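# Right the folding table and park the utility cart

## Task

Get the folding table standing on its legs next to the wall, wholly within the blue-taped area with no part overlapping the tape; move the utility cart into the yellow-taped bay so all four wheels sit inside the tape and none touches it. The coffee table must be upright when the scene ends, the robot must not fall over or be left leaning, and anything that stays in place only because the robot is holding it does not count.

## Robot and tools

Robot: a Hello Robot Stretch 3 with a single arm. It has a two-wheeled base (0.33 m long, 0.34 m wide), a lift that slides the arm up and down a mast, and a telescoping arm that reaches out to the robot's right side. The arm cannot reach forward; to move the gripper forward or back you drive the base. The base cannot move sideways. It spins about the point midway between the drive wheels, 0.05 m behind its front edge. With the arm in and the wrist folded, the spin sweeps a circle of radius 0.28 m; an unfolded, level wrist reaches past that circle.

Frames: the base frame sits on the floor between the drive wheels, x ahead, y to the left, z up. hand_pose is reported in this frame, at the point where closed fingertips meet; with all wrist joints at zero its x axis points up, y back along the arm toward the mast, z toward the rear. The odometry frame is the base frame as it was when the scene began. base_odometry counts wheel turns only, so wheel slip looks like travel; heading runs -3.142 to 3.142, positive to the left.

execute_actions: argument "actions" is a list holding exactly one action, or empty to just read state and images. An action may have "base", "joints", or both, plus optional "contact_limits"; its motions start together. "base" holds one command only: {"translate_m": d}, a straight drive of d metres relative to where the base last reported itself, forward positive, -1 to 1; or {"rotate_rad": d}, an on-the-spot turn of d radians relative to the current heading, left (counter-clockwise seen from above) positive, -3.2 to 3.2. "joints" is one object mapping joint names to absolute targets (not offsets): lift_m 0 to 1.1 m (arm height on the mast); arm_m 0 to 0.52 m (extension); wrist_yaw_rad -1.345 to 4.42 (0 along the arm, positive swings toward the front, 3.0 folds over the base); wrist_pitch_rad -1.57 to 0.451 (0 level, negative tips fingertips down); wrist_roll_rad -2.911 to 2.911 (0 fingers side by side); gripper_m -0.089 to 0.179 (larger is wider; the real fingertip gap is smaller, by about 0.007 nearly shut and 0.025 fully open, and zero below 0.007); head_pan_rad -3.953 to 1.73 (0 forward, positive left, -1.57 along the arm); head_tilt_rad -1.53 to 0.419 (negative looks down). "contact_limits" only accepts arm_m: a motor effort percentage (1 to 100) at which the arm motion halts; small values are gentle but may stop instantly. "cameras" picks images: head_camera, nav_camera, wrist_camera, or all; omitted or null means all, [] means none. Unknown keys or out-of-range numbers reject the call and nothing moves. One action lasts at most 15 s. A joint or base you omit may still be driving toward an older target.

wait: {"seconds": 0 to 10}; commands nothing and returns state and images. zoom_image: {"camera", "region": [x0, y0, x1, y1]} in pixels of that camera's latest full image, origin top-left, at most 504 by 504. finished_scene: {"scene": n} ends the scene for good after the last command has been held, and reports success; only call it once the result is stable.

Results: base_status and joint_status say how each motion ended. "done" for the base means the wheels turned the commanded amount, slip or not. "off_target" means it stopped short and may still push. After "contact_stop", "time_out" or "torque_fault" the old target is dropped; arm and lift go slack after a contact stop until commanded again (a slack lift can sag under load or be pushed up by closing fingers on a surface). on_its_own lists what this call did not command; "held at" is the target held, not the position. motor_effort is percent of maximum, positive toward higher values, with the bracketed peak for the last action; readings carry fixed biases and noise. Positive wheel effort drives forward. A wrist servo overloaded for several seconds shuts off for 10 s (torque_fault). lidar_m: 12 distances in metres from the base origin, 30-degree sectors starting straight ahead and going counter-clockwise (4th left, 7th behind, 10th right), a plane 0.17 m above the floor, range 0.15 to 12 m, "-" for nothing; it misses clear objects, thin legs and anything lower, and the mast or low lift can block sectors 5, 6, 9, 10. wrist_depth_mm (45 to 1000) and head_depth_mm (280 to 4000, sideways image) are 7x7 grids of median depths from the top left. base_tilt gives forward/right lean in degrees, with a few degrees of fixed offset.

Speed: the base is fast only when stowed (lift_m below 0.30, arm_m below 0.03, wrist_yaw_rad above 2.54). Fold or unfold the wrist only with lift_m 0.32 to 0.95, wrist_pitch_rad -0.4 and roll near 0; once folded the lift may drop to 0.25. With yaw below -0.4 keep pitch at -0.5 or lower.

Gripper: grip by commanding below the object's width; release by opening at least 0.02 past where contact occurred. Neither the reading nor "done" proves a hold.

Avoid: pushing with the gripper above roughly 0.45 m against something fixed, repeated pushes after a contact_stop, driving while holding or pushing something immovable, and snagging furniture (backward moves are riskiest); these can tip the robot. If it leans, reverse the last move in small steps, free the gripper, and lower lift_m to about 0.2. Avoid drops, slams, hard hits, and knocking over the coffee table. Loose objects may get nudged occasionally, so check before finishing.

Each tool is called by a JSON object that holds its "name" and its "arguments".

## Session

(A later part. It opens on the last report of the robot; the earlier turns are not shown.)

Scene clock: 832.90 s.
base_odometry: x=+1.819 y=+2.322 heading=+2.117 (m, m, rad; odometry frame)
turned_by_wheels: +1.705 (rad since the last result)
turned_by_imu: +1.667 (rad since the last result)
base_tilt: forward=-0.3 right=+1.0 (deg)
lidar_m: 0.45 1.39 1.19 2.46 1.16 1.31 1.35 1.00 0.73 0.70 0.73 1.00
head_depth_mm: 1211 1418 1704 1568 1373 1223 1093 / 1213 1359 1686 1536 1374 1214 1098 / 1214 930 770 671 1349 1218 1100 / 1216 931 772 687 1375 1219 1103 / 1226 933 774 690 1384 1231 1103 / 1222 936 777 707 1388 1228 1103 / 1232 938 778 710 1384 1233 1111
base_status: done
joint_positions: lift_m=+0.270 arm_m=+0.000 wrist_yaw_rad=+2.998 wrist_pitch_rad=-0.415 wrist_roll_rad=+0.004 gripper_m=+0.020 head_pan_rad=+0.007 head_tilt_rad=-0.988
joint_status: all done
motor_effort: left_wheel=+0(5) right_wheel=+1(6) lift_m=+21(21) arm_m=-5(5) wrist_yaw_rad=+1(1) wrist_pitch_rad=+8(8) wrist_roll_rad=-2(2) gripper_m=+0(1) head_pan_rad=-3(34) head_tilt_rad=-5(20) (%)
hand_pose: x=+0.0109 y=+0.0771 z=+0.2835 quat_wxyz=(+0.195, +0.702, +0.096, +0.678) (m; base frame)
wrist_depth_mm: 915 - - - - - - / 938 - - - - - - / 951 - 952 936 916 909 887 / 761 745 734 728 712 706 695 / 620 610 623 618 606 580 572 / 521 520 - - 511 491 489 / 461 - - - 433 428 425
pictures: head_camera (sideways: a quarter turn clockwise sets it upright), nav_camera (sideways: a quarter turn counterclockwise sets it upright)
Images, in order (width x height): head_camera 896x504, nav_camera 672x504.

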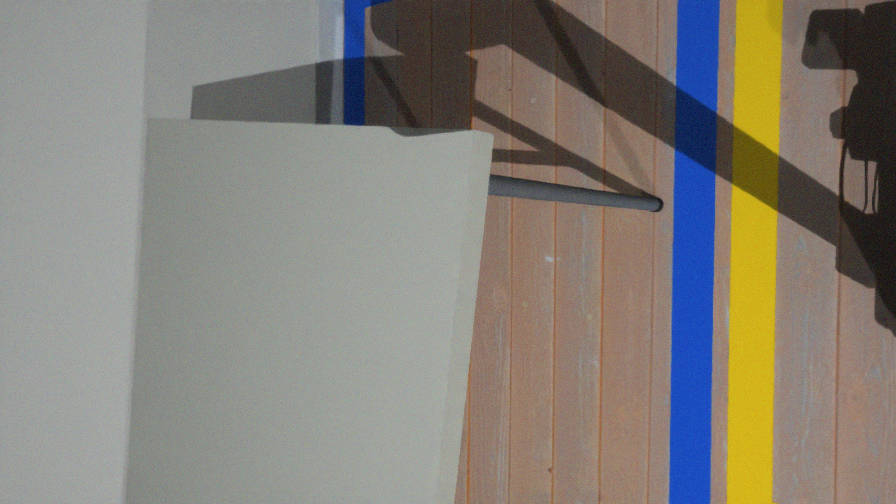

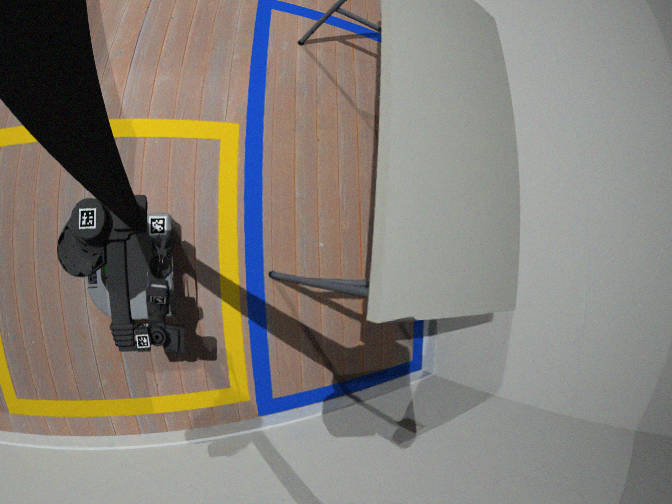

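{"name": "execute_actions", "arguments": {"actions": [{"base":{"translate_m":0.27}}], "cameras": []}}

{"name": "execute_actions", "arguments": {"actions": [{"base":{"translate_m":0.17},"joints":{"lift_m":0.31}}], "cameras": ["head_camera","nav_camera"]}}

Scene clock: 859.17 s.
base_odometry: x=+1.679 y=+2.552 heading=+2.116 (m, m, rad; odometry frame)
turned_by_wheels: +0.000 (rad since the last result)
turned_by_imu: +0.001 (rad since the last result)
base_tilt: forward=-0.4 right=+1.0 (deg)
lidar_m: 0.19 1.11 1.08 2.49 1.28 1.31 1.63 1.00 0.73 0.70 0.73 0.18
head_depth_mm: 957 1121 1362 1556 1368 1218 1095 / 960 1125 807 685 594 525 1082 / 962 1132 767 657 574 508 1084 / 963 1136 772 659 575 518 1098 / 963 1109 775 660 576 520 1106 / 972 1114 775 662 577 529 1106 / 975 1118 779 664 579 531 1107
base_status: done
joint_positions: lift_m=+0.270 arm_m=+0.000 wrist_yaw_rad=+2.998 wrist_pitch_rad=-0.415 wrist_roll_rad=+0.004 gripper_m=+0.020 head_pan_rad=+0.007 head_tilt_rad=-0.988
joint_status: not commanded
motor_effort: left_wheel=+0(5) right_wheel=+1(5) lift_m=+21(21) arm_m=-5(5) wrist_yaw_rad=+1(1) wrist_pitch_rad=+8(8) wrist_roll_rad=-2(2) gripper_m=+0(0) head_pan_rad=-3(3) head_tilt_rad=-4(4) (%)
hand_pose: x=+0.0109 y=+0.0771 z=+0.2835 quat_wxyz=(+0.195, +0.702, +0.096, +0.678) (m; base frame)
wrist_depth_mm: - - - - - - - / - - - - - - - / 996 - 954 932 917 902 875 / 777 740 735 725 722 703 694 / 615 615 625 622 608 582 574 / 521 517 - - 515 492 484 / 463 - - - 431 430 425
pictures: none
No camera images: the call's "cameras" was empty. Leave "cameras" out to get every camera's image.

Scene clock: 861.60 s.
base_odometry: x=+1.591 y=+2.698 heading=+2.116 (m, m, rad; odometry frame)
turned_by_wheels: +0.000 (rad since the last result)
turned_by_imu: +0.000 (rad since the last result)
base_tilt: forward=-0.4 right=+0.9 (deg)
lidar_m: 0.57 0.94 1.20 1.05 1.47 1.40 1.79 0.99 0.73 0.70 0.73 0.94
head_depth_mm: 799 942 1141 1458 1370 1214 1095 / 804 941 1081 670 583 516 458 / 804 946 767 655 573 509 459 / 805 949 771 659 575 509 460 / 809 953 773 661 575 511 460 / 811 956 776 662 577 513 462 / 812 957 777 664 578 514 462
base_status: done
joint_positions: lift_m=+0.310 arm_m=+0.000 wrist_yaw_rad=+2.998 wrist_pitch_rad=-0.415 wrist_roll_rad=+0.004 gripper_m=+0.020 head_pan_rad=+0.007 head_tilt_rad=-0.989
joint_status: all done
motor_effort: left_wheel=+1(6) right_wheel=+5(11) lift_m=+28(28) arm_m=-5(5) wrist_yaw_rad=+1(1) wrist_pitch_rad=+8(8) wrist_roll_rad=-2(2) gripper_m=+0(0) head_pan_rad=-3(3) head_tilt_rad=-4(4) (%)
hand_pose: x=+0.0108 y=+0.0771 z=+0.3231 quat_wxyz=(+0.195, +0.702, +0.096, +0.678) (m; base frame)
wrist_depth_mm: - - - - - - 958 / - - - - - - 960 / - - - - - - 916 / 839 814 810 802 775 777 759 / 680 674 686 677 661 636 628 / 570 568 - 548 562 537 539 / 493 505 - - 473 470 465
pictures: head_camera (sideways: a quarter turn clockwise sets it upright), nav_camera (sideways: a quarter turn counterclockwise sets it upright)
Images, in order (width x height): head_camera 896x504, nav_camera 672x504.

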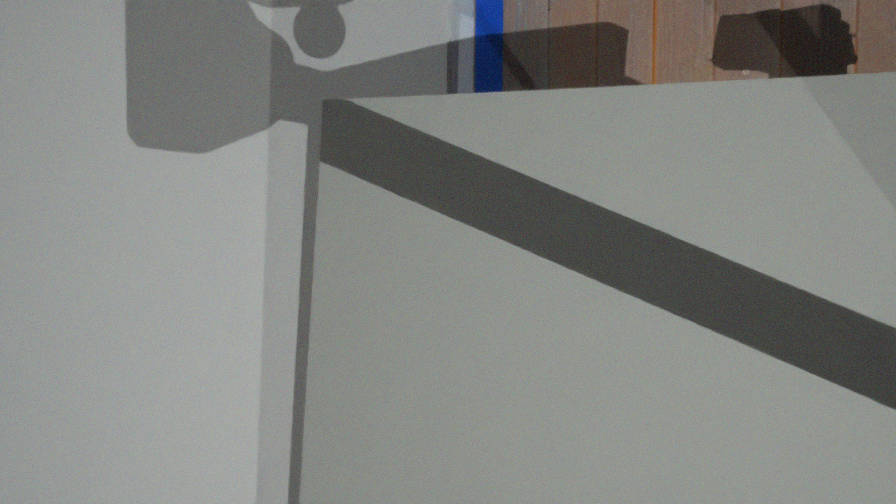

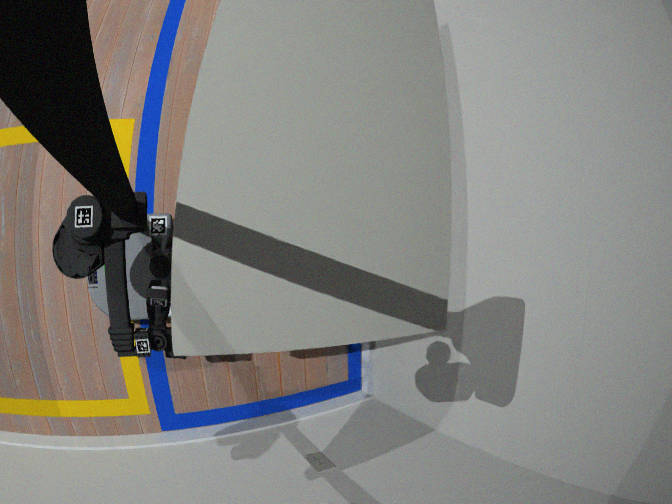

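{"name": "execute_actions", "arguments": {"actions": [{"base":{"translate_m":0.09}}], "cameras": ["head_camera"]}}

{"name": "execute_actions", "arguments": {"actions": [{"base":{"translate_m":-0.55},"joints":{"lift_m":0.27,"head_pan_rad":0.3,"head_tilt_rad":-0.85}}], "cameras": ["head_camera","nav_camera"]}}

Scene clock: 877.23 s.
base_odometry: x=+1.544 y=+2.775 heading=+2.116 (m, m, rad; odometry frame)
turned_by_wheels: +0.000 (rad since the last result)
turned_by_imu: +0.001 (rad since the last result)
base_tilt: forward=-0.3 right=+1.0 (deg)
lidar_m: 0.56 0.85 1.15 1.04 1.60 1.47 1.88 0.99 0.73 0.70 0.73 0.84
head_depth_mm: 719 840 1024 1310 1370 1217 1093 / 718 845 1000 1217 593 516 457 / 721 844 767 656 573 508 459 / 722 850 768 659 575 510 459 / 722 854 773 660 575 512 461 / 725 855 775 663 579 512 461 / 726 855 778 665 579 515 462
base_status: done
joint_positions: lift_m=+0.310 arm_m=+0.000 wrist_yaw_rad=+2.998 wrist_pitch_rad=-0.415 wrist_roll_rad=+0.004 gripper_m=+0.020 head_pan_rad=+0.007 head_tilt_rad=-0.989
joint_status: not commanded
motor_effort: left_wheel=+2(6) right_wheel=+7(10) lift_m=+28(28) arm_m=-5(5) wrist_yaw_rad=+1(0) wrist_pitch_rad=+8(8) wrist_roll_rad=-2(2) gripper_m=+0(1) head_pan_rad=-3(3) head_tilt_rad=-4(4) (%)
hand_pose: x=+0.0108 y=+0.0771 z=+0.3231 quat_wxyz=(+0.195, +0.702, +0.096, +0.678) (m; base frame)
wrist_depth_mm: - - - - - - 853 / - - - - - - 872 / - - - - - 994 881 / 835 822 809 812 789 776 760 / 678 669 684 679 661 640 627 / 573 563 - 541 561 539 539 / 495 501 - - 470 469 468
pictures: head_camera (sideways: a quarter turn clockwise sets it upright)
Images, in order (width x height): head_camera 896x504.

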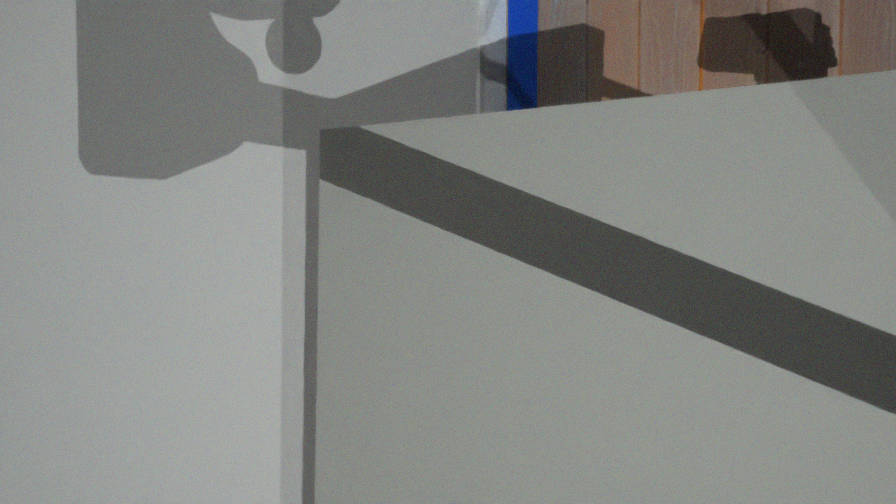

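Scene clock: 880.87 s.
base_odometry: x=+1.830 y=+2.304 heading=+2.116 (m, m, rad; odometry frame)
turned_by_wheels: +0.000 (rad since the last result)
turned_by_imu: +0.001 (rad since the last result)
base_tilt: forward=-0.4 right=+0.9 (deg)
lidar_m: 0.60 1.41 1.22 2.45 1.16 1.31 1.33 1.00 0.73 0.70 0.73 1.00
head_depth_mm: 1131 1238 915 759 1445 1275 1124 / 1161 1253 916 782 1452 1255 1129 / 1199 1286 919 785 1490 1286 1128 / 1236 1216 919 814 1491 1285 1126 / 1278 1218 928 1658 1497 1294 1135 / 1325 1221 931 1693 1507 1294 1131 / 1371 1223 933 1754 1508 1295 1135
base_status: done
joint_positions: lift_m=+0.270 arm_m=+0.000 wrist_yaw_rad=+2.998 wrist_pitch_rad=-0.415 wrist_roll_rad=+0.004 gripper_m=+0.020 head_pan_rad=+0.293 head_tilt_rad=-0.852
joint_status: all done
motor_effort: left_wheel=+0(4) right_wheel=+1(3) lift_m=+21(26) arm_m=-5(5) wrist_yaw_rad=+1(1) wrist_pitch_rad=+8(8) wrist_roll_rad=-2(2) gripper_m=+0(1) head_pan_rad=+3(20) head_tilt_rad=+0(9) (%)
hand_pose: x=+0.0108 y=+0.0771 z=+0.2835 quat_wxyz=(+0.195, +0.702, +0.096, +0.678) (m; base frame)
wrist_depth_mm: 882 - - - - - - / 918 - - - - - - / 960 - 971 930 908 894 879 / 761 750 739 739 712 710 692 / 617 613 630 621 606 582 575 / 517 513 - - 510 496 482 / 462 - - - 432 429 423
pictures: head_camera (sideways: a quarter turn clockwise sets it upright), nav_camera (sideways: a quarter turn counterclockwise sets it upright)
Images, in order (width x height): head_camera 896x504, nav_camera 672x504.

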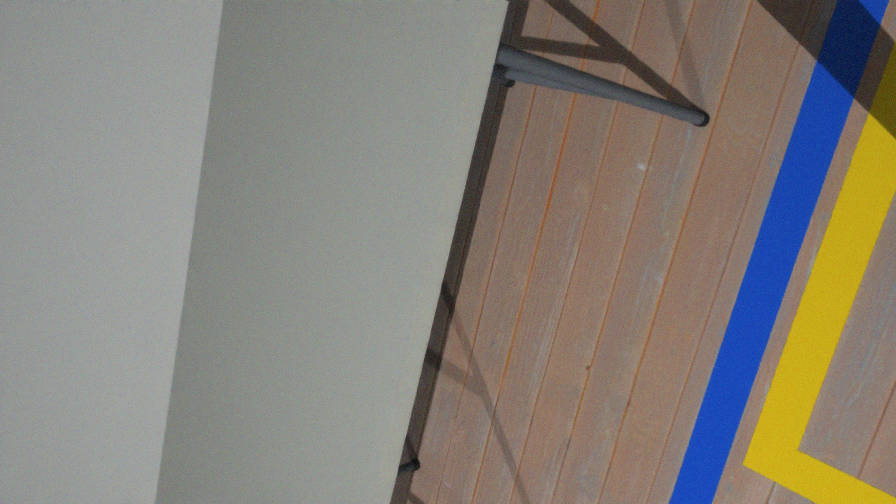

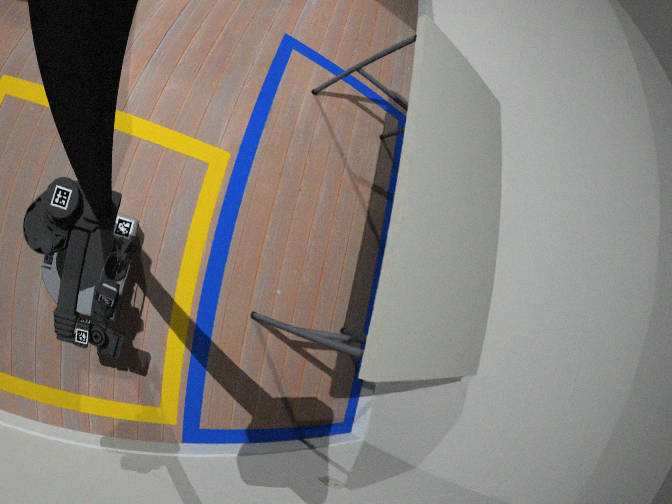

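{"name": "execute_actions", "arguments": {"actions": [{"base":{"rotate_rad":1.6},"joints":{"head_pan_rad":0.0,"head_tilt_rad":-0.5}}], "cameras": ["head_camera","nav_camera"]}}

Scene clock: 901.20 s.
base_odometry: x=+1.830 y=+2.304 heading=-2.567 (m, m, rad; odometry frame)
turned_by_wheels: +1.600 (rad since the last result)
turned_by_imu: +1.565 (rad since the last result)
base_tilt: forward=-0.4 right=+0.9 (deg)
lidar_m: 2.46 1.09 1.33 1.33 0.99 0.73 0.70 0.73 1.01 0.60 1.42 1.21
head_depth_mm: 3449 3758 - 2896 2078 1603 1319 / 3491 3716 3973 2909 2084 1617 1317 / 3446 3730 2844 2756 2090 1613 1324 / 3523 3782 2541 2751 2093 1615 1321 / 3471 3802 - 2904 2085 1619 1329 / 3498 3876 - 2901 2078 1621 1331 / 3563 3846 - 1537 1543 1533 1337
base_status: done
joint_positions: lift_m=+0.270 arm_m=+0.000 wrist_yaw_rad=+2.998 wrist_pitch_rad=-0.415 wrist_roll_rad=+0.004 gripper_m=+0.020 head_pan_rad=+0.007 head_tilt_rad=-0.507
joint_status: all done
motor_effort: left_wheel=-1(5) right_wheel=+1(5) lift_m=+21(21) arm_m=-5(6) wrist_yaw_rad=+1(1) wrist_pitch_rad=+8(8) wrist_roll_rad=-2(2) gripper_m=-1(0) head_pan_rad=-3(21) head_tilt_rad=+2(16) (%)
hand_pose: x=+0.0108 y=+0.0771 z=+0.2835 quat_wxyz=(+0.195, +0.702, +0.096, +0.678) (m; base frame)
wrist_depth_mm: - - - - - - 989 / - - - - - - - / 974 - 947 938 916 890 869 / 767 749 728 723 712 705 698 / 622 615 627 619 598 585 572 / 519 517 - - 516 492 485 / 463 - - - 432 426 425
pictures: head_camera (sideways: a quarter turn clockwise sets it upright), nav_camera (sideways: a quarter turn counterclockwise sets it upright)
Images, in order (width x height): head_camera 896x504, nav_camera 672x504.

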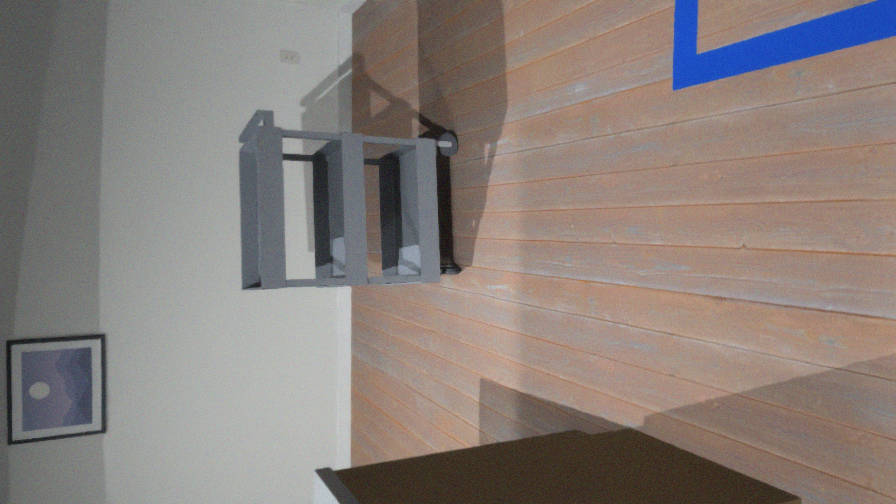

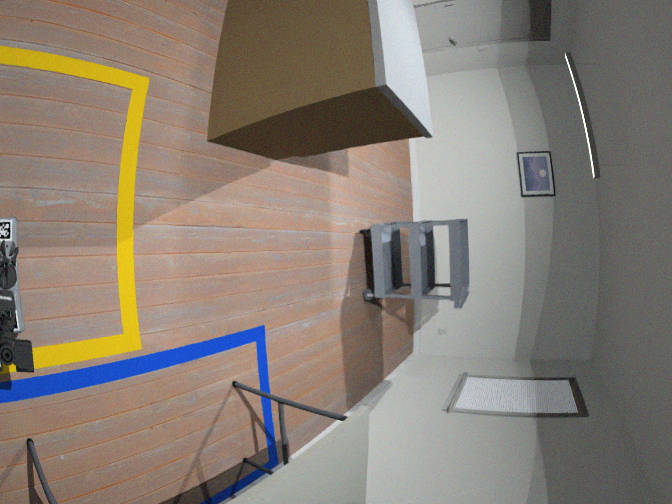

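{"name": "execute_actions", "arguments": {"actions": [{"base":{"translate_m":1.0},"joints":{"head_tilt_rad":-0.6}}], "cameras": []}}

{"name": "execute_actions", "arguments": {"actions": [{"base":{"translate_m":0.5}}], "cameras": ["head_camera","nav_camera"]}}

Scene clock: 960.10 s.
base_odometry: x=+0.990 y=+1.761 heading=-2.567 (m, m, rad; odometry frame)
turned_by_wheels: +0.000 (rad since the last result)
turned_by_imu: +0.001 (rad since the last result)
base_tilt: forward=-0.4 right=+0.9 (deg)
lidar_m: 1.47 3.19 0.59 0.57 2.39 1.76 1.70 1.22 1.42 0.64 1.43 1.97
head_depth_mm: 2591 2843 3087 2479 1861 1495 1255 / 2578 2801 1785 1823 1853 1500 1249 / 2592 2815 1943 1933 1825 1497 1253 / 2609 2825 1943 1931 1807 1491 1253 / 2624 2868 3047 2298 1863 1509 1259 / 2646 2904 3196 2501 1873 1500 1264 / 2617 2896 3154 2520 1891 1508 1266
base_status: done
joint_positions: lift_m=+0.270 arm_m=+0.000 wrist_yaw_rad=+2.998 wrist_pitch_rad=-0.415 wrist_roll_rad=+0.004 gripper_m=+0.020 head_pan_rad=+0.007 head_tilt_rad=-0.593
joint_status: all done
motor_effort: left_wheel=+0(5) right_wheel=+1(5) lift_m=+21(21) arm_m=-6(5) wrist_yaw_rad=+1(1) wrist_pitch_rad=+8(8) wrist_roll_rad=-2(2) gripper_m=+0(0) head_pan_rad=-3(3) head_tilt_rad=-3(11) (%)
hand_pose: x=+0.0108 y=+0.0771 z=+0.2834 quat_wxyz=(+0.195, +0.702, +0.096, +0.678) (m; base frame)
wrist_depth_mm: - - 575 573 600 633 - / - - - 624 650 696 - / 999 - 863 680 719 839 875 / 780 737 710 718 710 711 698 / 622 616 623 612 605 584 577 / 519 518 - - 510 490 486 / 465 - - - 432 433 423
pictures: none
No camera images: the call's "cameras" was empty. Leave "cameras" out to get every camera's image.

Scene clock: 963.57 s.
base_odometry: x=+0.570 y=+1.489 heading=-2.567 (m, m, rad; odometry frame)
turned_by_wheels: +0.000 (rad since the last result)
turned_by_imu: +0.000 (rad since the last result)
base_tilt: forward=-0.3 right=+1.0 (deg)
lidar_m: 0.97 2.67 2.47 0.56 0.59 1.93 2.20 1.95 0.77 1.38 1.43 1.04
head_depth_mm: 2150 2357 1274 1309 1695 1493 1248 / 2152 2377 1415 1436 1488 1422 1246 / 2169 2383 1412 1439 1493 1423 1246 / 2193 2390 1418 1438 1499 1452 1255 / 2196 2400 1402 1386 1495 1452 1254 / 2187 2401 2652 2513 1882 1509 1262 / 2191 2428 2686 2545 1890 1508 1259
base_status: done
joint_positions: lift_m=+0.270 arm_m=+0.000 wrist_yaw_rad=+2.998 wrist_pitch_rad=-0.415 wrist_roll_rad=+0.004 gripper_m=+0.020 head_pan_rad=+0.007 head_tilt_rad=-0.594
joint_status: not commanded
motor_effort: left_wheel=+0(6) right_wheel=+1(4) lift_m=+21(21) arm_m=-6(5) wrist_yaw_rad=+1(1) wrist_pitch_rad=+8(8) wrist_roll_rad=-2(2) gripper_m=-1(0) head_pan_rad=-3(3) head_tilt_rad=-2(3) (%)
hand_pose: x=+0.0108 y=+0.0771 z=+0.2834 quat_wxyz=(+0.195, +0.702, +0.096, +0.678) (m; base frame)
wrist_depth_mm: 508 - 543 - - - - / 550 - 597 - - - - / 599 - 651 938 910 896 880 / 646 675 709 727 718 698 687 / 615 605 626 619 605 578 576 / 519 518 - - 509 492 486 / 463 - - - 431 431 422
pictures: head_camera (sideways: a quarter turn clockwise sets it upright), nav_camera (sideways: a quarter turn counterclockwise sets it upright)
Images, in order (width x height): head_camera 896x504, nav_camera 672x504.

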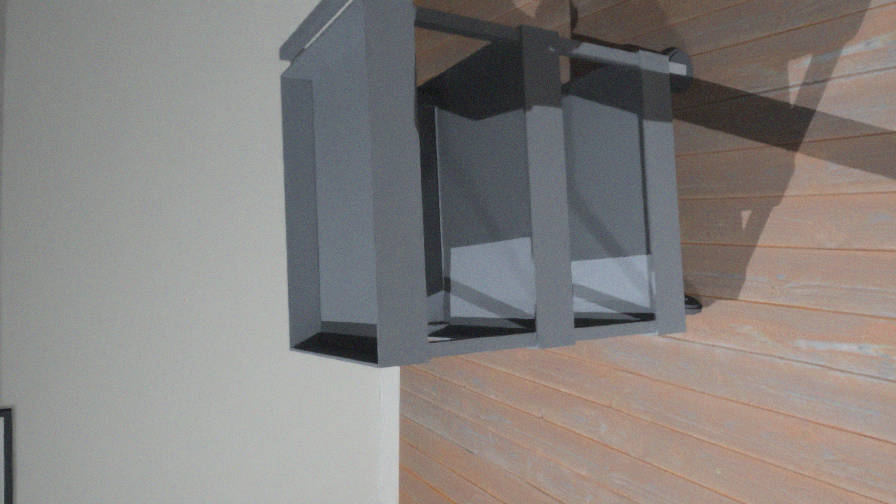

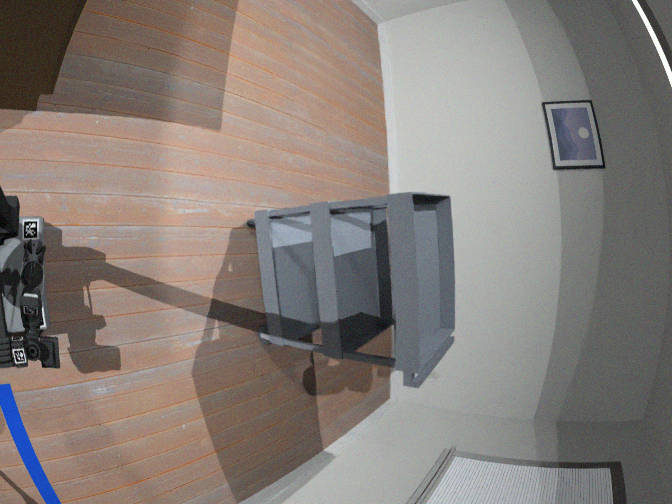

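{"name": "execute_actions", "arguments": {"actions": [{"base":{"rotate_rad":0.645}}], "cameras": []}}

{"name": "execute_actions", "arguments": {"actions": [{"base":{"translate_m":0.93}}], "cameras": []}}

{"name": "execute_actions", "arguments": {"actions": [{"base":{"rotate_rad":-0.645},"joints":{"head_pan_rad":-0.8,"head_tilt_rad":-0.8}}], "cameras": ["nav_camera"]}}

Scene clock: 1016.23 s.
base_odometry: x=+0.570 y=+1.489 heading=-1.922 (m, m, rad; odometry frame)
turned_by_wheels: +0.645 (rad since the last result)
turned_by_imu: +0.633 (rad since the last result)
base_tilt: forward=-0.5 right=+0.9 (deg)
lidar_m: 2.77 2.41 0.56 0.61 2.22 2.20 1.76 0.78 1.38 1.49 1.00 0.97
head_depth_mm: 2283 2441 2673 2463 1861 1418 1253 / 2409 2651 2862 2487 1869 1499 1249 / 2604 2831 3072 2467 1873 1495 1251 / 2827 3106 3274 2460 1873 1504 1254 / 2861 3153 3339 2509 1862 1500 1260 / 2614 2811 3007 2501 1887 1505 1260 / 2370 2541 2727 2511 1894 1513 1260
base_status: done
joint_positions: lift_m=+0.270 arm_m=+0.000 wrist_yaw_rad=+2.998 wrist_pitch_rad=-0.415 wrist_roll_rad=+0.004 gripper_m=+0.020 head_pan_rad=+0.007 head_tilt_rad=-0.594
joint_status: not commanded
motor_effort: left_wheel=+0(5) right_wheel=+1(4) lift_m=+21(21) arm_m=-6(5) wrist_yaw_rad=+1(1) wrist_pitch_rad=+8(8) wrist_roll_rad=-2(2) gripper_m=-1(0) head_pan_rad=-3(3) head_tilt_rad=-3(2) (%)
hand_pose: x=+0.0108 y=+0.0771 z=+0.2834 quat_wxyz=(+0.195, +0.702, +0.096, +0.678) (m; base frame)
wrist_depth_mm: - - 729 634 562 531 - / - - 832 691 609 - - / - - 873 756 661 859 880 / 766 737 733 727 688 702 697 / 621 615 634 614 606 578 572 / 522 511 - - 514 487 485 / 464 - - - 431 428 427
pictures: none
No camera images: the call's "cameras" was empty. Leave "cameras" out to get every camera's image.

Scene clock: 1021.17 s.
base_odometry: x=+0.250 y=+0.616 heading=-1.922 (m, m, rad; odometry frame)
turned_by_wheels: +0.000 (rad since the last result)
turned_by_imu: +0.000 (rad since the last result)
base_tilt: forward=-0.4 right=+1.0 (deg)
lidar_m: 1.98 1.82 1.82 0.93 0.74 0.73 2.47 1.96 0.64 0.40 0.52 1.83
head_depth_mm: 1609 1729 1874 2055 1852 1499 1251 / 1719 1872 2031 2221 1868 1481 1255 / 1835 2015 2211 2367 1869 1496 1254 / 1976 2177 2414 2510 1873 1507 1260 / 2128 2325 2566 2494 1884 1501 1260 / 1998 2119 2344 2392 1871 1503 1257 / 1823 1935 2071 2209 1888 1509 1263
base_status: done
joint_positions: lift_m=+0.270 arm_m=+0.000 wrist_yaw_rad=+2.998 wrist_pitch_rad=-0.415 wrist_roll_rad=+0.004 gripper_m=+0.020 head_pan_rad=+0.007 head_tilt_rad=-0.594
joint_status: not commanded
motor_effort: left_wheel=+0(6) right_wheel=+1(5) lift_m=+21(21) arm_m=-5(5) wrist_yaw_rad=+1(1) wrist_pitch_rad=+8(8) wrist_roll_rad=-2(2) gripper_m=+0(0) head_pan_rad=-3(3) head_tilt_rad=-3(2) (%)
hand_pose: x=+0.0108 y=+0.0771 z=+0.2834 quat_wxyz=(+0.195, +0.702, +0.096, +0.678) (m; base frame)
wrist_depth_mm: 604 - - - - - - / 636 - - - - - - / 727 - 989 940 914 902 881 / 719 740 736 731 714 711 699 / 621 609 638 617 605 580 574 / 520 519 - - 511 488 486 / 462 - - - 433 429 424
pictures: none
No camera images: the call's "cameras" was empty. Leave "cameras" out to get every camera's image.

Scene clock: 1022.70 s.
base_odometry: x=+0.250 y=+0.616 heading=-2.567 (m, m, rad; odometry frame)
turned_by_wheels: -0.645 (rad since the last result)
turned_by_imu: -0.632 (rad since the last result)
base_tilt: forward=-0.3 right=+1.0 (deg)
lidar_m: 1.83 1.90 1.87 1.83 1.03 0.76 0.73 1.69 1.68 1.94 0.40 0.47
head_depth_mm: 1868 1974 915 766 1273 1319 1146 / 2044 1103 919 719 857 1171 1146 / 2215 2287 924 720 637 854 1112 / 2202 2433 926 723 962 1120 1158 / 2001 2230 891 749 1017 1252 1155 / 1840 2031 859 872 1460 1329 1158 / 1710 1886 2061 1914 1572 1335 1160
base_status: done
joint_positions: lift_m=+0.270 arm_m=+0.000 wrist_yaw_rad=+2.998 wrist_pitch_rad=-0.415 wrist_roll_rad=+0.004 gripper_m=+0.020 head_pan_rad=-0.793 head_tilt_rad=-0.790
joint_status: all done
motor_effort: left_wheel=+2(7) right_wheel=-1(4) lift_m=+21(21) arm_m=-5(6) wrist_yaw_rad=+1(1) wrist_pitch_rad=+8(8) wrist_roll_rad=-2(2) gripper_m=+0(0) head_pan_rad=-3(35) head_tilt_rad=-4(16) (%)
hand_pose: x=+0.0108 y=+0.0771 z=+0.2834 quat_wxyz=(+0.195, +0.702, +0.096, +0.678) (m; base frame)
wrist_depth_mm: - - - - - - - / - - - - - - - / 997 - 951 941 918 892 876 / 764 738 742 721 708 705 689 / 614 615 624 617 607 578 573 / 518 518 - - 515 494 485 / 462 - - - 433 425 423
pictures: nav_camera (sideways: a quarter turn counterclockwise sets it upright)
Images, in order (width x height): nav_camera 672x504.

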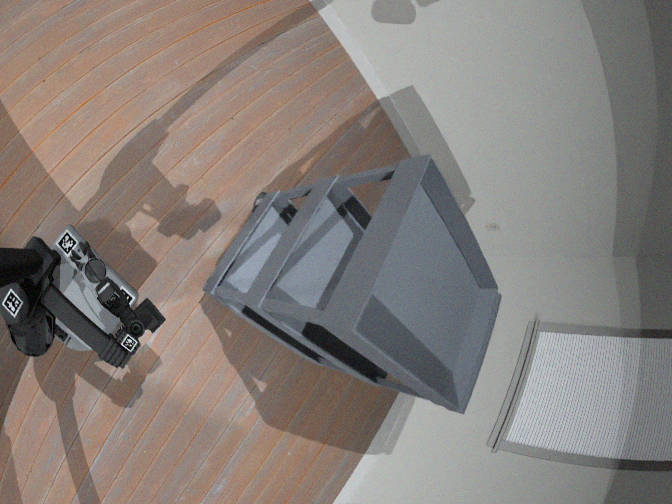

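{"name": "execute_actions", "arguments": {"actions": [{"base":{"translate_m":1.05},"joints":{"head_pan_rad":-1.9}}], "cameras": ["nav_camera"]}}

action 0: "base": translate_m = 1.05 is out of range: |translate_m| is at most 1

{"name": "execute_actions", "arguments": {"actions": [{"base":{"translate_m":1.0},"joints":{"head_pan_rad":-1.9}}], "cameras": ["nav_camera","head_camera"]}}

Scene clock: 1034.03 s.
base_odometry: x=-0.589 y=+0.073 heading=-2.567 (m, m, rad; odometry frame)
turned_by_wheels: +0.000 (rad since the last result)
turned_by_imu: +0.001 (rad since the last result)
base_tilt: forward=-0.4 right=+0.9 (deg)
lidar_m: 0.83 0.87 1.19 1.79 1.87 1.79 1.73 0.45 0.47 1.95 1.17 0.86
head_depth_mm: 1930 1108 914 697 909 818 1105 / 1873 2001 919 768 982 1115 1102 / 1800 1971 901 1155 1307 1270 1149 / 1747 1946 2159 1797 1494 1322 1153 / 1699 1935 2170 1911 1568 1332 1152 / 1650 1864 2141 1908 1565 1332 1156 / 1609 1811 2060 1915 1579 1331 1155
base_status: done
joint_positions: lift_m=+0.270 arm_m=+0.000 wrist_yaw_rad=+2.998 wrist_pitch_rad=-0.415 wrist_roll_rad=+0.004 gripper_m=+0.020 head_pan_rad=-1.893 head_tilt_rad=-0.791
joint_status: all done
motor_effort: left_wheel=+1(7) right_wheel=-1(3) lift_m=+21(21) arm_m=-5(5) wrist_yaw_rad=+1(1) wrist_pitch_rad=+8(8) wrist_roll_rad=-2(2) gripper_m=+0(0) head_pan_rad=-3(33) head_tilt_rad=-4(3) (%)
hand_pose: x=+0.0108 y=+0.0771 z=+0.2834 quat_wxyz=(+0.195, +0.702, +0.096, +0.678) (m; base frame)
wrist_depth_mm: - - - - - - 895 / - - - - - - 892 / 989 - 949 948 922 899 838 / 763 744 733 732 715 705 691 / 615 614 619 619 602 582 571 / 521 515 - - 513 493 485 / 461 - - - 432 430 422
pictures: head_camera (sideways: a quarter turn clockwise sets it upright), nav_camera (sideways: a quarter turn counterclockwise sets it upright)
Images, in order (width x height): head_camera 896x504, nav_camera 672x504.

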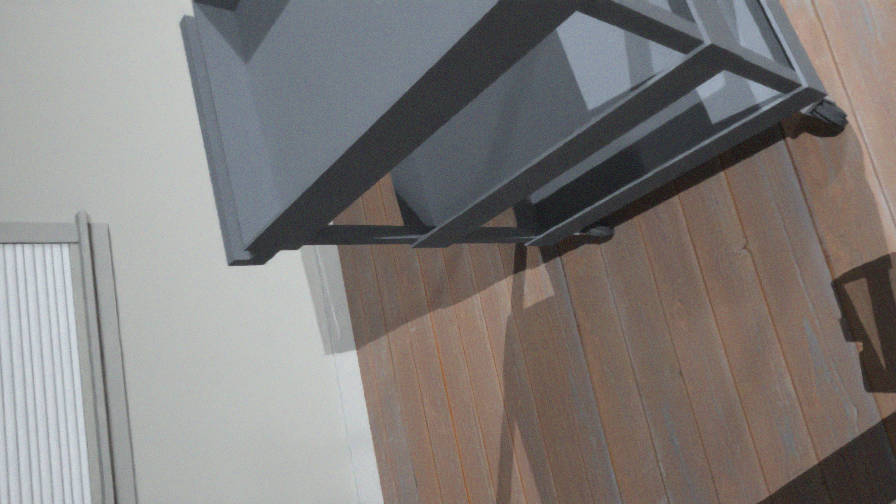

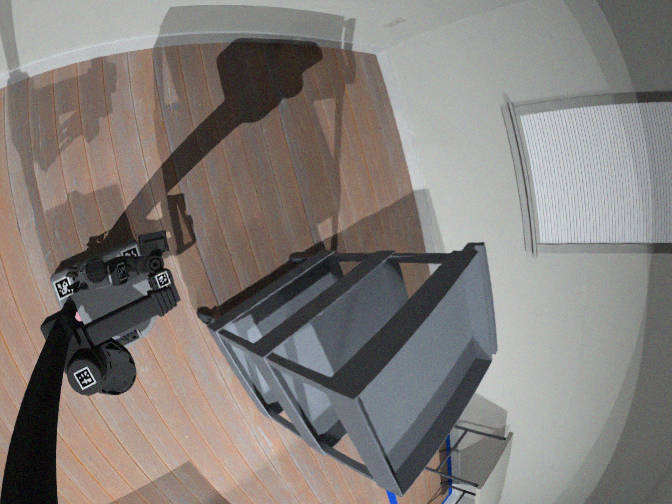

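{"name": "execute_actions", "arguments": {"actions": [{"base":{"translate_m":0.1}}], "cameras": []}}

{"name": "execute_actions", "arguments": {"actions": [{"base":{"rotate_rad":-1.6}}], "cameras": []}}

{"name": "execute_actions", "arguments": {"actions": [{"base":{"translate_m":0.74}}], "cameras": []}}

{"name": "execute_actions", "arguments": {"actions": [{"base":{"rotate_rad":-1.70},"joints":{"head_pan_rad":0,"head_tilt_rad":-1.0}}], "cameras": ["nav_camera","head_camera"]}}

Scene clock: 1063.03 s.
base_odometry: x=-0.673 y=+0.019 heading=-2.567 (m, m, rad; odometry frame)
turned_by_wheels: +0.000 (rad since the last result)
turned_by_imu: +0.001 (rad since the last result)
base_tilt: forward=-0.4 right=+0.8 (deg)
lidar_m: 0.73 0.76 1.05 1.78 1.87 1.89 1.83 0.52 0.60 1.95 1.03 0.76
head_depth_mm: 1943 1091 915 1091 979 1136 1108 / 1874 2022 913 1191 1276 1242 1146 / 1795 2005 2168 1264 1452 1319 1148 / 1761 1993 2244 1897 1553 1327 1147 / 1695 1931 2187 1903 1562 1331 1158 / 1655 1868 2124 1912 1567 1332 1156 / 1605 1805 2053 1920 1575 1337 1159
base_status: done
joint_positions: lift_m=+0.270 arm_m=+0.000 wrist_yaw_rad=+2.998 wrist_pitch_rad=-0.415 wrist_roll_rad=+0.004 gripper_m=+0.020 head_pan_rad=-1.893 head_tilt_rad=-0.791
joint_status: not commanded
motor_effort: left_wheel=+1(7) right_wheel=-1(3) lift_m=+21(21) arm_m=-5(5) wrist_yaw_rad=+1(1) wrist_pitch_rad=+8(8) wrist_roll_rad=-2(2) gripper_m=-1(1) head_pan_rad=-3(3) head_tilt_rad=-4(4) (%)
hand_pose: x=+0.0108 y=+0.0771 z=+0.2834 quat_wxyz=(+0.195, +0.702, +0.096, +0.678) (m; base frame)
wrist_depth_mm: - - - - - - 791 / - - - - - - 807 / 998 - 945 942 916 899 799 / 774 744 742 729 719 709 691 / 620 615 617 615 603 579 571 / 525 517 - - 511 494 489 / 460 - - - 430 426 424
pictures: none
No camera images: the call's "cameras" was empty. Leave "cameras" out to get every camera's image.

Scene clock: 1065.30 s.
base_odometry: x=-0.673 y=+0.019 heading=+2.116 (m, m, rad; odometry frame)
turned_by_wheels: -1.600 (rad since the last result)
turned_by_imu: -1.566 (rad since the last result)
base_tilt: forward=-0.4 right=+0.9 (deg)
lidar_m: 1.95 1.04 0.76 0.73 0.76 1.03 1.79 1.86 1.90 1.83 0.53 0.59
head_depth_mm: 1859 2098 2330 1891 1548 1313 1146 / 1827 2025 2252 1884 1552 1319 1147 / 1768 1949 2192 1885 1557 1320 1152 / 1715 1880 2177 1908 1556 1321 1152 / 1691 1810 2080 1898 1557 1327 1151 / 1643 1753 1996 1921 1570 1328 1157 / 1759 3044 2466 1922 1567 1332 1165
base_status: done
joint_positions: lift_m=+0.270 arm_m=+0.000 wrist_yaw_rad=+2.998 wrist_pitch_rad=-0.415 wrist_roll_rad=+0.004 gripper_m=+0.020 head_pan_rad=-1.893 head_tilt_rad=-0.791
joint_status: not commanded
motor_effort: left_wheel=+1(7) right_wheel=-1(5) lift_m=+21(21) arm_m=-5(5) wrist_yaw_rad=+1(1) wrist_pitch_rad=+8(8) wrist_roll_rad=-2(2) gripper_m=-1(1) head_pan_rad=-2(3) head_tilt_rad=-4(4) (%)
hand_pose: x=+0.0108 y=+0.0771 z=+0.2834 quat_wxyz=(+0.195, +0.702, +0.096, +0.678) (m; base frame)
wrist_depth_mm: 653 - 702 734 769 799 841 / 701 - 759 795 839 877 909 / 762 - 827 855 861 893 876 / 764 751 729 723 722 703 691 / 619 616 630 619 604 584 574 / 523 518 - - 518 494 488 / 464 - - - 432 425 424
pictures: none
No camera images: the call's "cameras" was empty. Leave "cameras" out to get every camera's image.

Scene clock: 1069.60 s.
base_odometry: x=-1.057 y=+0.651 heading=+2.116 (m, m, rad; odometry frame)
turned_by_wheels: +0.000 (rad since the last result)
turned_by_imu: +0.000 (rad since the last result)
base_tilt: forward=-0.4 right=+0.9 (deg)
lidar_m: 1.21 1.05 0.76 0.73 0.76 1.04 2.53 0.61 0.41 0.38 0.38 1.26
head_depth_mm: 1840 2083 2314 701 948 1320 1147 / 1822 2022 853 720 956 1140 1145 / 1782 1920 921 721 938 1064 1131 / 2252 2442 924 724 616 874 1094 / 3589 3407 899 727 586 855 1059 / 3504 3358 881 728 567 841 999 / 3384 3436 862 728 597 808 1115
base_status: done
joint_positions: lift_m=+0.270 arm_m=+0.000 wrist_yaw_rad=+2.998 wrist_pitch_rad=-0.415 wrist_roll_rad=+0.004 gripper_m=+0.020 head_pan_rad=-1.893 head_tilt_rad=-0.791
joint_status: not commanded
motor_effort: left_wheel=+2(7) right_wheel=-1(3) lift_m=+21(21) arm_m=-5(5) wrist_yaw_rad=+1(1) wrist_pitch_rad=+8(8) wrist_roll_rad=-2(2) gripper_m=+0(0) head_pan_rad=-3(3) head_tilt_rad=-4(3) (%)
hand_pose: x=+0.0108 y=+0.0771 z=+0.2834 quat_wxyz=(+0.195, +0.702, +0.096, +0.678) (m; base frame)
wrist_depth_mm: 654 - 705 741 770 808 847 / 699 - 769 792 839 882 916 / 755 - 833 851 870 901 883 / 764 749 748 724 714 712 694 / 624 613 617 622 606 578 572 / 519 520 - - 512 496 482 / 460 - - - 431 426 422
pictures: none
No camera images: the call's "cameras" was empty. Leave "cameras" out to get every camera's image.

Scene clock: 1071.87 s.
base_odometry: x=-1.057 y=+0.651 heading=+0.416 (m, m, rad; odometry frame)
turned_by_wheels: -1.700 (rad since the last result)
turned_by_imu: -1.664 (rad since the last result)
base_tilt: forward=-0.4 right=+0.9 (deg)
lidar_m: 0.38 0.38 1.31 1.21 1.20 0.79 0.73 0.74 0.94 1.99 2.57 0.43
head_depth_mm: 1698 824 691 949 1105 1219 1096 / 2173 833 692 934 1118 1219 1097 / 2786 835 695 611 916 1201 1097 / 2790 820 697 605 901 1184 1100 / 2800 818 699 598 890 1176 1105 / 2820 813 702 587 872 1228 1108 / 2733 797 674 563 1385 1234 1108
base_status: done
joint_positions: lift_m=+0.270 arm_m=+0.000 wrist_yaw_rad=+2.998 wrist_pitch_rad=-0.415 wrist_roll_rad=+0.004 gripper_m=+0.020 head_pan_rad=-0.007 head_tilt_rad=-0.988
joint_status: all done
motor_effort: left_wheel=+1(7) right_wheel=-1(3) lift_m=+21(21) arm_m=-5(6) wrist_yaw_rad=+1(1) wrist_pitch_rad=+8(8) wrist_roll_rad=-2(2) gripper_m=-1(0) head_pan_rad=+3(33) head_tilt_rad=-4(16) (%)
hand_pose: x=+0.0108 y=+0.0771 z=+0.2834 quat_wxyz=(+0.195, +0.702, +0.096, +0.678) (m; base frame)
wrist_depth_mm: 993 - - - - - - / - - - - - - - / - - 964 925 921 900 878 / 776 745 742 727 719 711 662 / 616 617 625 622 606 583 535 / 519 517 - - 508 491 473 / 464 - - - 431 428 409
pictures: head_camera (sideways: a quarter turn clockwise sets it upright), nav_camera (sideways: a quarter turn counterclockwise sets it upright)
Images, in order (width x height): head_camera 896x504, nav_camera 672x504.

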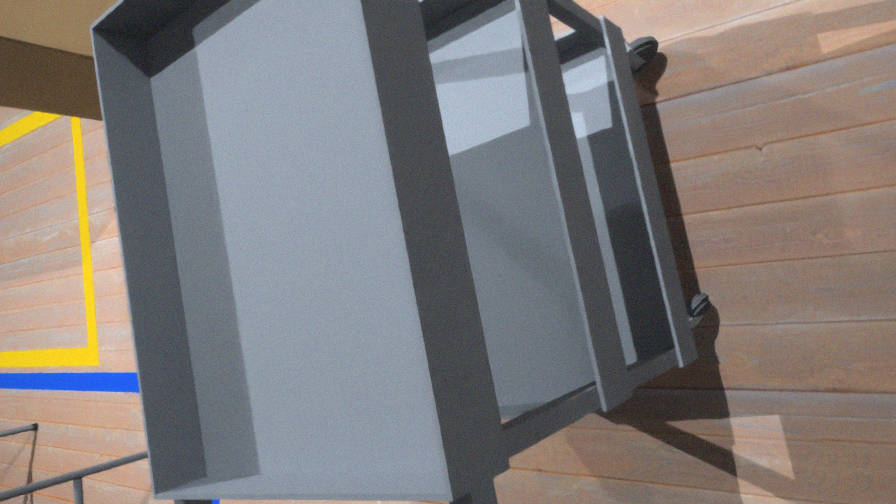

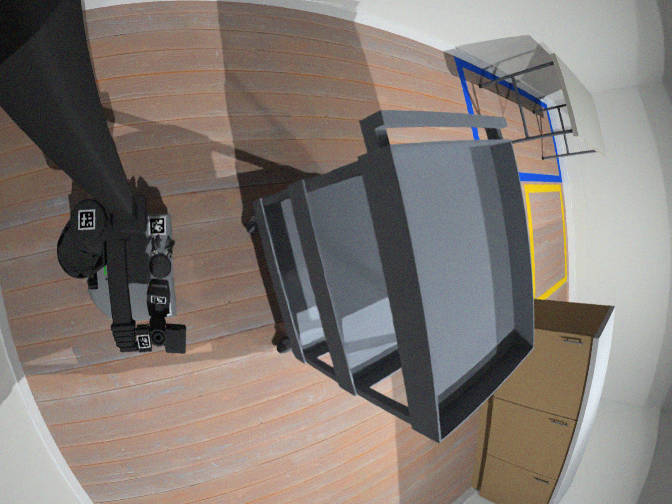

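{"name": "execute_actions", "arguments": {"actions": [{"base":{"rotate_rad":-1.6}}], "cameras": []}}

{"name": "execute_actions", "arguments": {"actions": [{"base":{"translate_m":0.21}}], "cameras": []}}

{"name": "execute_actions", "arguments": {"actions": [{"base":{"rotate_rad":1.68}}], "cameras": ["nav_camera","head_camera"]}}

Scene clock: 1109.57 s.
base_odometry: x=-1.057 y=+0.651 heading=-1.184 (m, m, rad; odometry frame)
turned_by_wheels: -1.600 (rad since the last result)
turned_by_imu: -1.565 (rad since the last result)
base_tilt: forward=-0.3 right=+1.0 (deg)
lidar_m: 1.92 2.56 0.43 0.38 0.38 1.31 1.21 1.21 0.80 0.74 0.74 0.93
head_depth_mm: 1604 1669 1720 1573 1370 1214 1095 / 2130 2088 1833 1565 1375 1219 1101 / 2419 2224 1855 1571 1372 1222 1101 / 2360 2212 1853 1586 1378 1220 1102 / 2345 2233 1866 1587 1383 1228 1106 / 2307 2264 1872 1591 1393 1235 1108 / 2263 2261 1870 1590 1398 1225 1110
base_status: done
joint_positions: lift_m=+0.270 arm_m=+0.000 wrist_yaw_rad=+2.998 wrist_pitch_rad=-0.415 wrist_roll_rad=+0.004 gripper_m=+0.020 head_pan_rad=-0.007 head_tilt_rad=-0.988
joint_status: not commanded
motor_effort: left_wheel=+1(8) right_wheel=-1(4) lift_m=+21(21) arm_m=-5(5) wrist_yaw_rad=+1(1) wrist_pitch_rad=+8(8) wrist_roll_rad=-2(2) gripper_m=+0(0) head_pan_rad=+3(3) head_tilt_rad=-4(4) (%)
hand_pose: x=+0.0108 y=+0.0771 z=+0.2834 quat_wxyz=(+0.195, +0.702, +0.096, +0.678) (m; base frame)
wrist_depth_mm: - - - - - - - / - - 817 826 742 - - / 977 - 468 502 568 855 881 / 762 426 488 698 702 676 698 / 622 597 623 617 603 578 574 / 521 522 - - 511 492 489 / 462 - - - 433 430 424
pictures: none
No camera images: the call's "cameras" was empty. Leave "cameras" out to get every camera's image.

Scene clock: 1112.03 s.
base_odometry: x=-0.978 y=+0.457 heading=-1.184 (m, m, rad; odometry frame)
turned_by_wheels: +0.000 (rad since the last result)
turned_by_imu: +0.000 (rad since the last result)
base_tilt: forward=-0.3 right=+1.0 (deg)
lidar_m: 1.85 2.35 0.49 0.43 0.43 0.50 1.42 1.17 0.77 0.71 0.72 0.89
head_depth_mm: 1537 1616 1678 1565 1372 1221 1096 / 2028 2095 1844 1567 1374 1219 1102 / 2213 2201 1849 1584 1368 1225 1098 / 2190 2231 1846 1588 1375 1221 1102 / 2124 2252 1864 1581 1385 1227 1110 / 2115 2234 1860 1587 1387 1231 1107 / 2075 2270 1869 1603 1394 1232 1109
base_status: done
joint_positions: lift_m=+0.270 arm_m=+0.000 wrist_yaw_rad=+2.998 wrist_pitch_rad=-0.415 wrist_roll_rad=+0.004 gripper_m=+0.020 head_pan_rad=-0.007 head_tilt_rad=-0.989
joint_status: not commanded
motor_effort: left_wheel=+1(7) right_wheel=-1(2) lift_m=+21(21) arm_m=-5(5) wrist_yaw_rad=+1(1) wrist_pitch_rad=+8(8) wrist_roll_rad=-2(2) gripper_m=+0(1) head_pan_rad=+3(2) head_tilt_rad=-4(4) (%)
hand_pose: x=+0.0108 y=+0.0771 z=+0.2834 quat_wxyz=(+0.195, +0.702, +0.096, +0.678) (m; base frame)
wrist_depth_mm: - - - - - - - / 750 - 839 730 - - - / 632 - 506 559 902 895 882 / 435 465 710 698 712 701 692 / 571 616 621 616 613 583 569 / 506 515 - - 508 494 488 / 466 - - - 429 429 422
pictures: none
No camera images: the call's "cameras" was empty. Leave "cameras" out to get every camera's image.

Scene clock: 1114.30 s.
base_odometry: x=-0.978 y=+0.457 heading=+0.496 (m, m, rad; odometry frame)
turned_by_wheels: +1.680 (rad since the last result)
turned_by_imu: +1.643 (rad since the last result)
base_tilt: forward=-0.4 right=+0.9 (deg)
lidar_m: 0.43 0.43 0.53 1.42 1.05 0.75 0.71 0.73 0.97 2.32 2.39 0.47
head_depth_mm: 1713 2037 645 1534 1371 1211 1096 / 2068 790 692 923 1194 1218 1096 / 2812 836 695 954 1157 1224 1105 / 2791 842 696 939 1091 1220 1098 / 2789 843 699 940 923 1208 1102 / 2816 833 702 942 923 1193 1106 / 2749 825 703 609 906 1210 1109
base_status: done
joint_positions: lift_m=+0.270 arm_m=+0.000 wrist_yaw_rad=+2.998 wrist_pitch_rad=-0.415 wrist_roll_rad=+0.004 gripper_m=+0.020 head_pan_rad=-0.007 head_tilt_rad=-0.989
joint_status: not commanded
motor_effort: left_wheel=-1(4) right_wheel=+1(6) lift_m=+21(21) arm_m=-5(6) wrist_yaw_rad=+1(1) wrist_pitch_rad=+8(8) wrist_roll_rad=-2(2) gripper_m=-1(0) head_pan_rad=+2(2) head_tilt_rad=-5(4) (%)
hand_pose: x=+0.0108 y=+0.0771 z=+0.2834 quat_wxyz=(+0.195, +0.702, +0.096, +0.678) (m; base frame)
wrist_depth_mm: - - - - - - - / - - - - - - 552 / 993 - 939 949 938 853 455 / 763 737 733 722 714 703 444 / 621 616 629 623 609 562 572 / 518 514 - - 511 493 489 / 462 - - - 429 429 423
pictures: head_camera (sideways: a quarter turn clockwise sets it upright), nav_camera (sideways: a quarter turn counterclockwise sets it upright)
Images, in order (width x height): head_camera 896x504, nav_camera 672x504.

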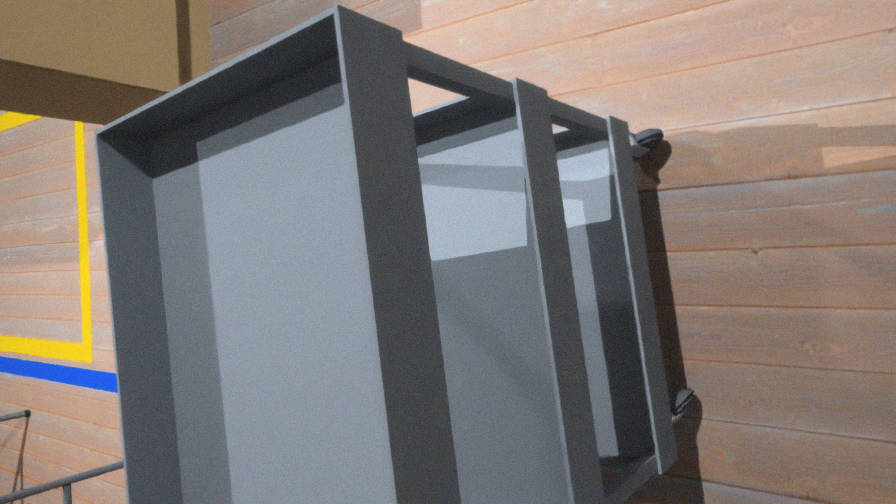

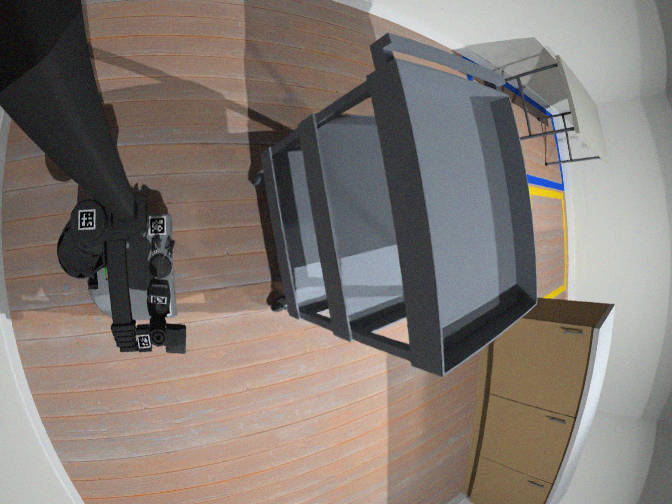

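{"name": "execute_actions", "arguments": {"actions": [{"base":{"translate_m":0.33}}], "cameras": []}}

{"name": "execute_actions", "arguments": {"actions": [{"base":{"translate_m":0.12},"joints":{"lift_m":0.31}}], "cameras": ["nav_camera"]}}

Scene clock: 1128.63 s.
base_odometry: x=-0.688 y=+0.614 heading=+0.496 (m, m, rad; odometry frame)
turned_by_wheels: +0.000 (rad since the last result)
turned_by_imu: +0.001 (rad since the last result)
base_tilt: forward=-0.4 right=+1.0 (deg)
lidar_m: - - 0.15 0.25 1.47 1.09 1.04 1.06 1.41 2.31 0.17 0.15
head_depth_mm: 1476 1666 1832 556 509 460 1066 / 2584 2059 660 592 517 459 969 / 2782 2234 664 595 519 461 711 / 2814 2225 667 595 520 461 698 / 2827 2246 667 597 522 463 626 / 2822 2260 667 599 523 464 437 / 2843 2215 663 601 524 465 437
base_status: done
joint_positions: lift_m=+0.270 arm_m=+0.000 wrist_yaw_rad=+2.998 wrist_pitch_rad=-0.415 wrist_roll_rad=+0.004 gripper_m=+0.020 head_pan_rad=-0.007 head_tilt_rad=-0.989
joint_status: not commanded
motor_effort: left_wheel=+0(6) right_wheel=+1(5) lift_m=+21(21) arm_m=-5(6) wrist_yaw_rad=+1(1) wrist_pitch_rad=+8(8) wrist_roll_rad=-2(2) gripper_m=-1(0) head_pan_rad=+3(2) head_tilt_rad=-4(4) (%)
hand_pose: x=+0.0108 y=+0.0771 z=+0.2834 quat_wxyz=(+0.195, +0.702, +0.096, +0.678) (m; base frame)
wrist_depth_mm: - - - - - - - / - - - - - - 563 / - - 951 505 523 551 526 / 757 733 746 497 450 443 436 / 621 613 627 502 369 366 360 / 521 513 - - 313 310 307 / 464 - - - 414 269 266
pictures: none
No camera images: the call's "cameras" was empty. Leave "cameras" out to get every camera's image.

Scene clock: 1130.63 s.
base_odometry: x=-0.582 y=+0.671 heading=+0.496 (m, m, rad; odometry frame)
turned_by_wheels: +0.000 (rad since the last result)
turned_by_imu: -0.001 (rad since the last result)
base_tilt: forward=-0.4 right=+1.0 (deg)
lidar_m: - - 0.15 0.23 1.47 1.21 1.15 1.18 1.57 2.31 0.15 -
head_depth_mm: 1396 1573 1795 567 498 458 432 / 2664 2069 645 591 517 460 431 / 2743 2202 660 593 518 460 426 / 2768 2217 662 595 518 461 427 / 2787 2234 658 596 521 463 428 / 2808 2240 654 597 522 464 429 / 2818 2236 654 599 523 464 424
base_status: done
joint_positions: lift_m=+0.310 arm_m=+0.000 wrist_yaw_rad=+2.999 wrist_pitch_rad=-0.416 wrist_roll_rad=+0.004 gripper_m=+0.020 head_pan_rad=-0.006 head_tilt_rad=-0.992
joint_status: all done
motor_effort: left_wheel=+1(25) right_wheel=+0(22) lift_m=+28(32) arm_m=-5(5) wrist_yaw_rad=+1(1) wrist_pitch_rad=+8(9) wrist_roll_rad=-2(2) gripper_m=-1(0) head_pan_rad=+2(2) head_tilt_rad=-3(4) (%)
hand_pose: x=+0.0107 y=+0.0771 z=+0.3230 quat_wxyz=(+0.195, +0.702, +0.096, +0.678) (m; base frame)
wrist_depth_mm: - - - - - - - / - - - - - - - / - - - 924 563 585 573 / 837 812 805 556 518 514 504 / 690 672 688 556 438 420 417 / 577 565 - 543 373 358 354 / 497 505 - - 299 313 307
pictures: nav_camera (sideways: a quarter turn counterclockwise sets it upright)
Images, in order (width x height): nav_camera 672x504.

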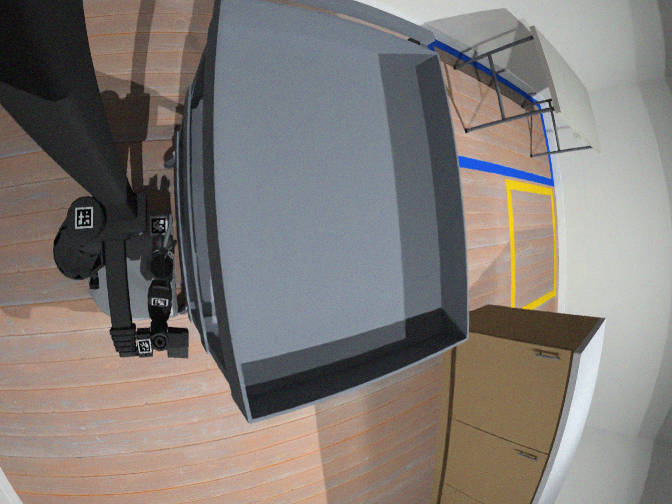

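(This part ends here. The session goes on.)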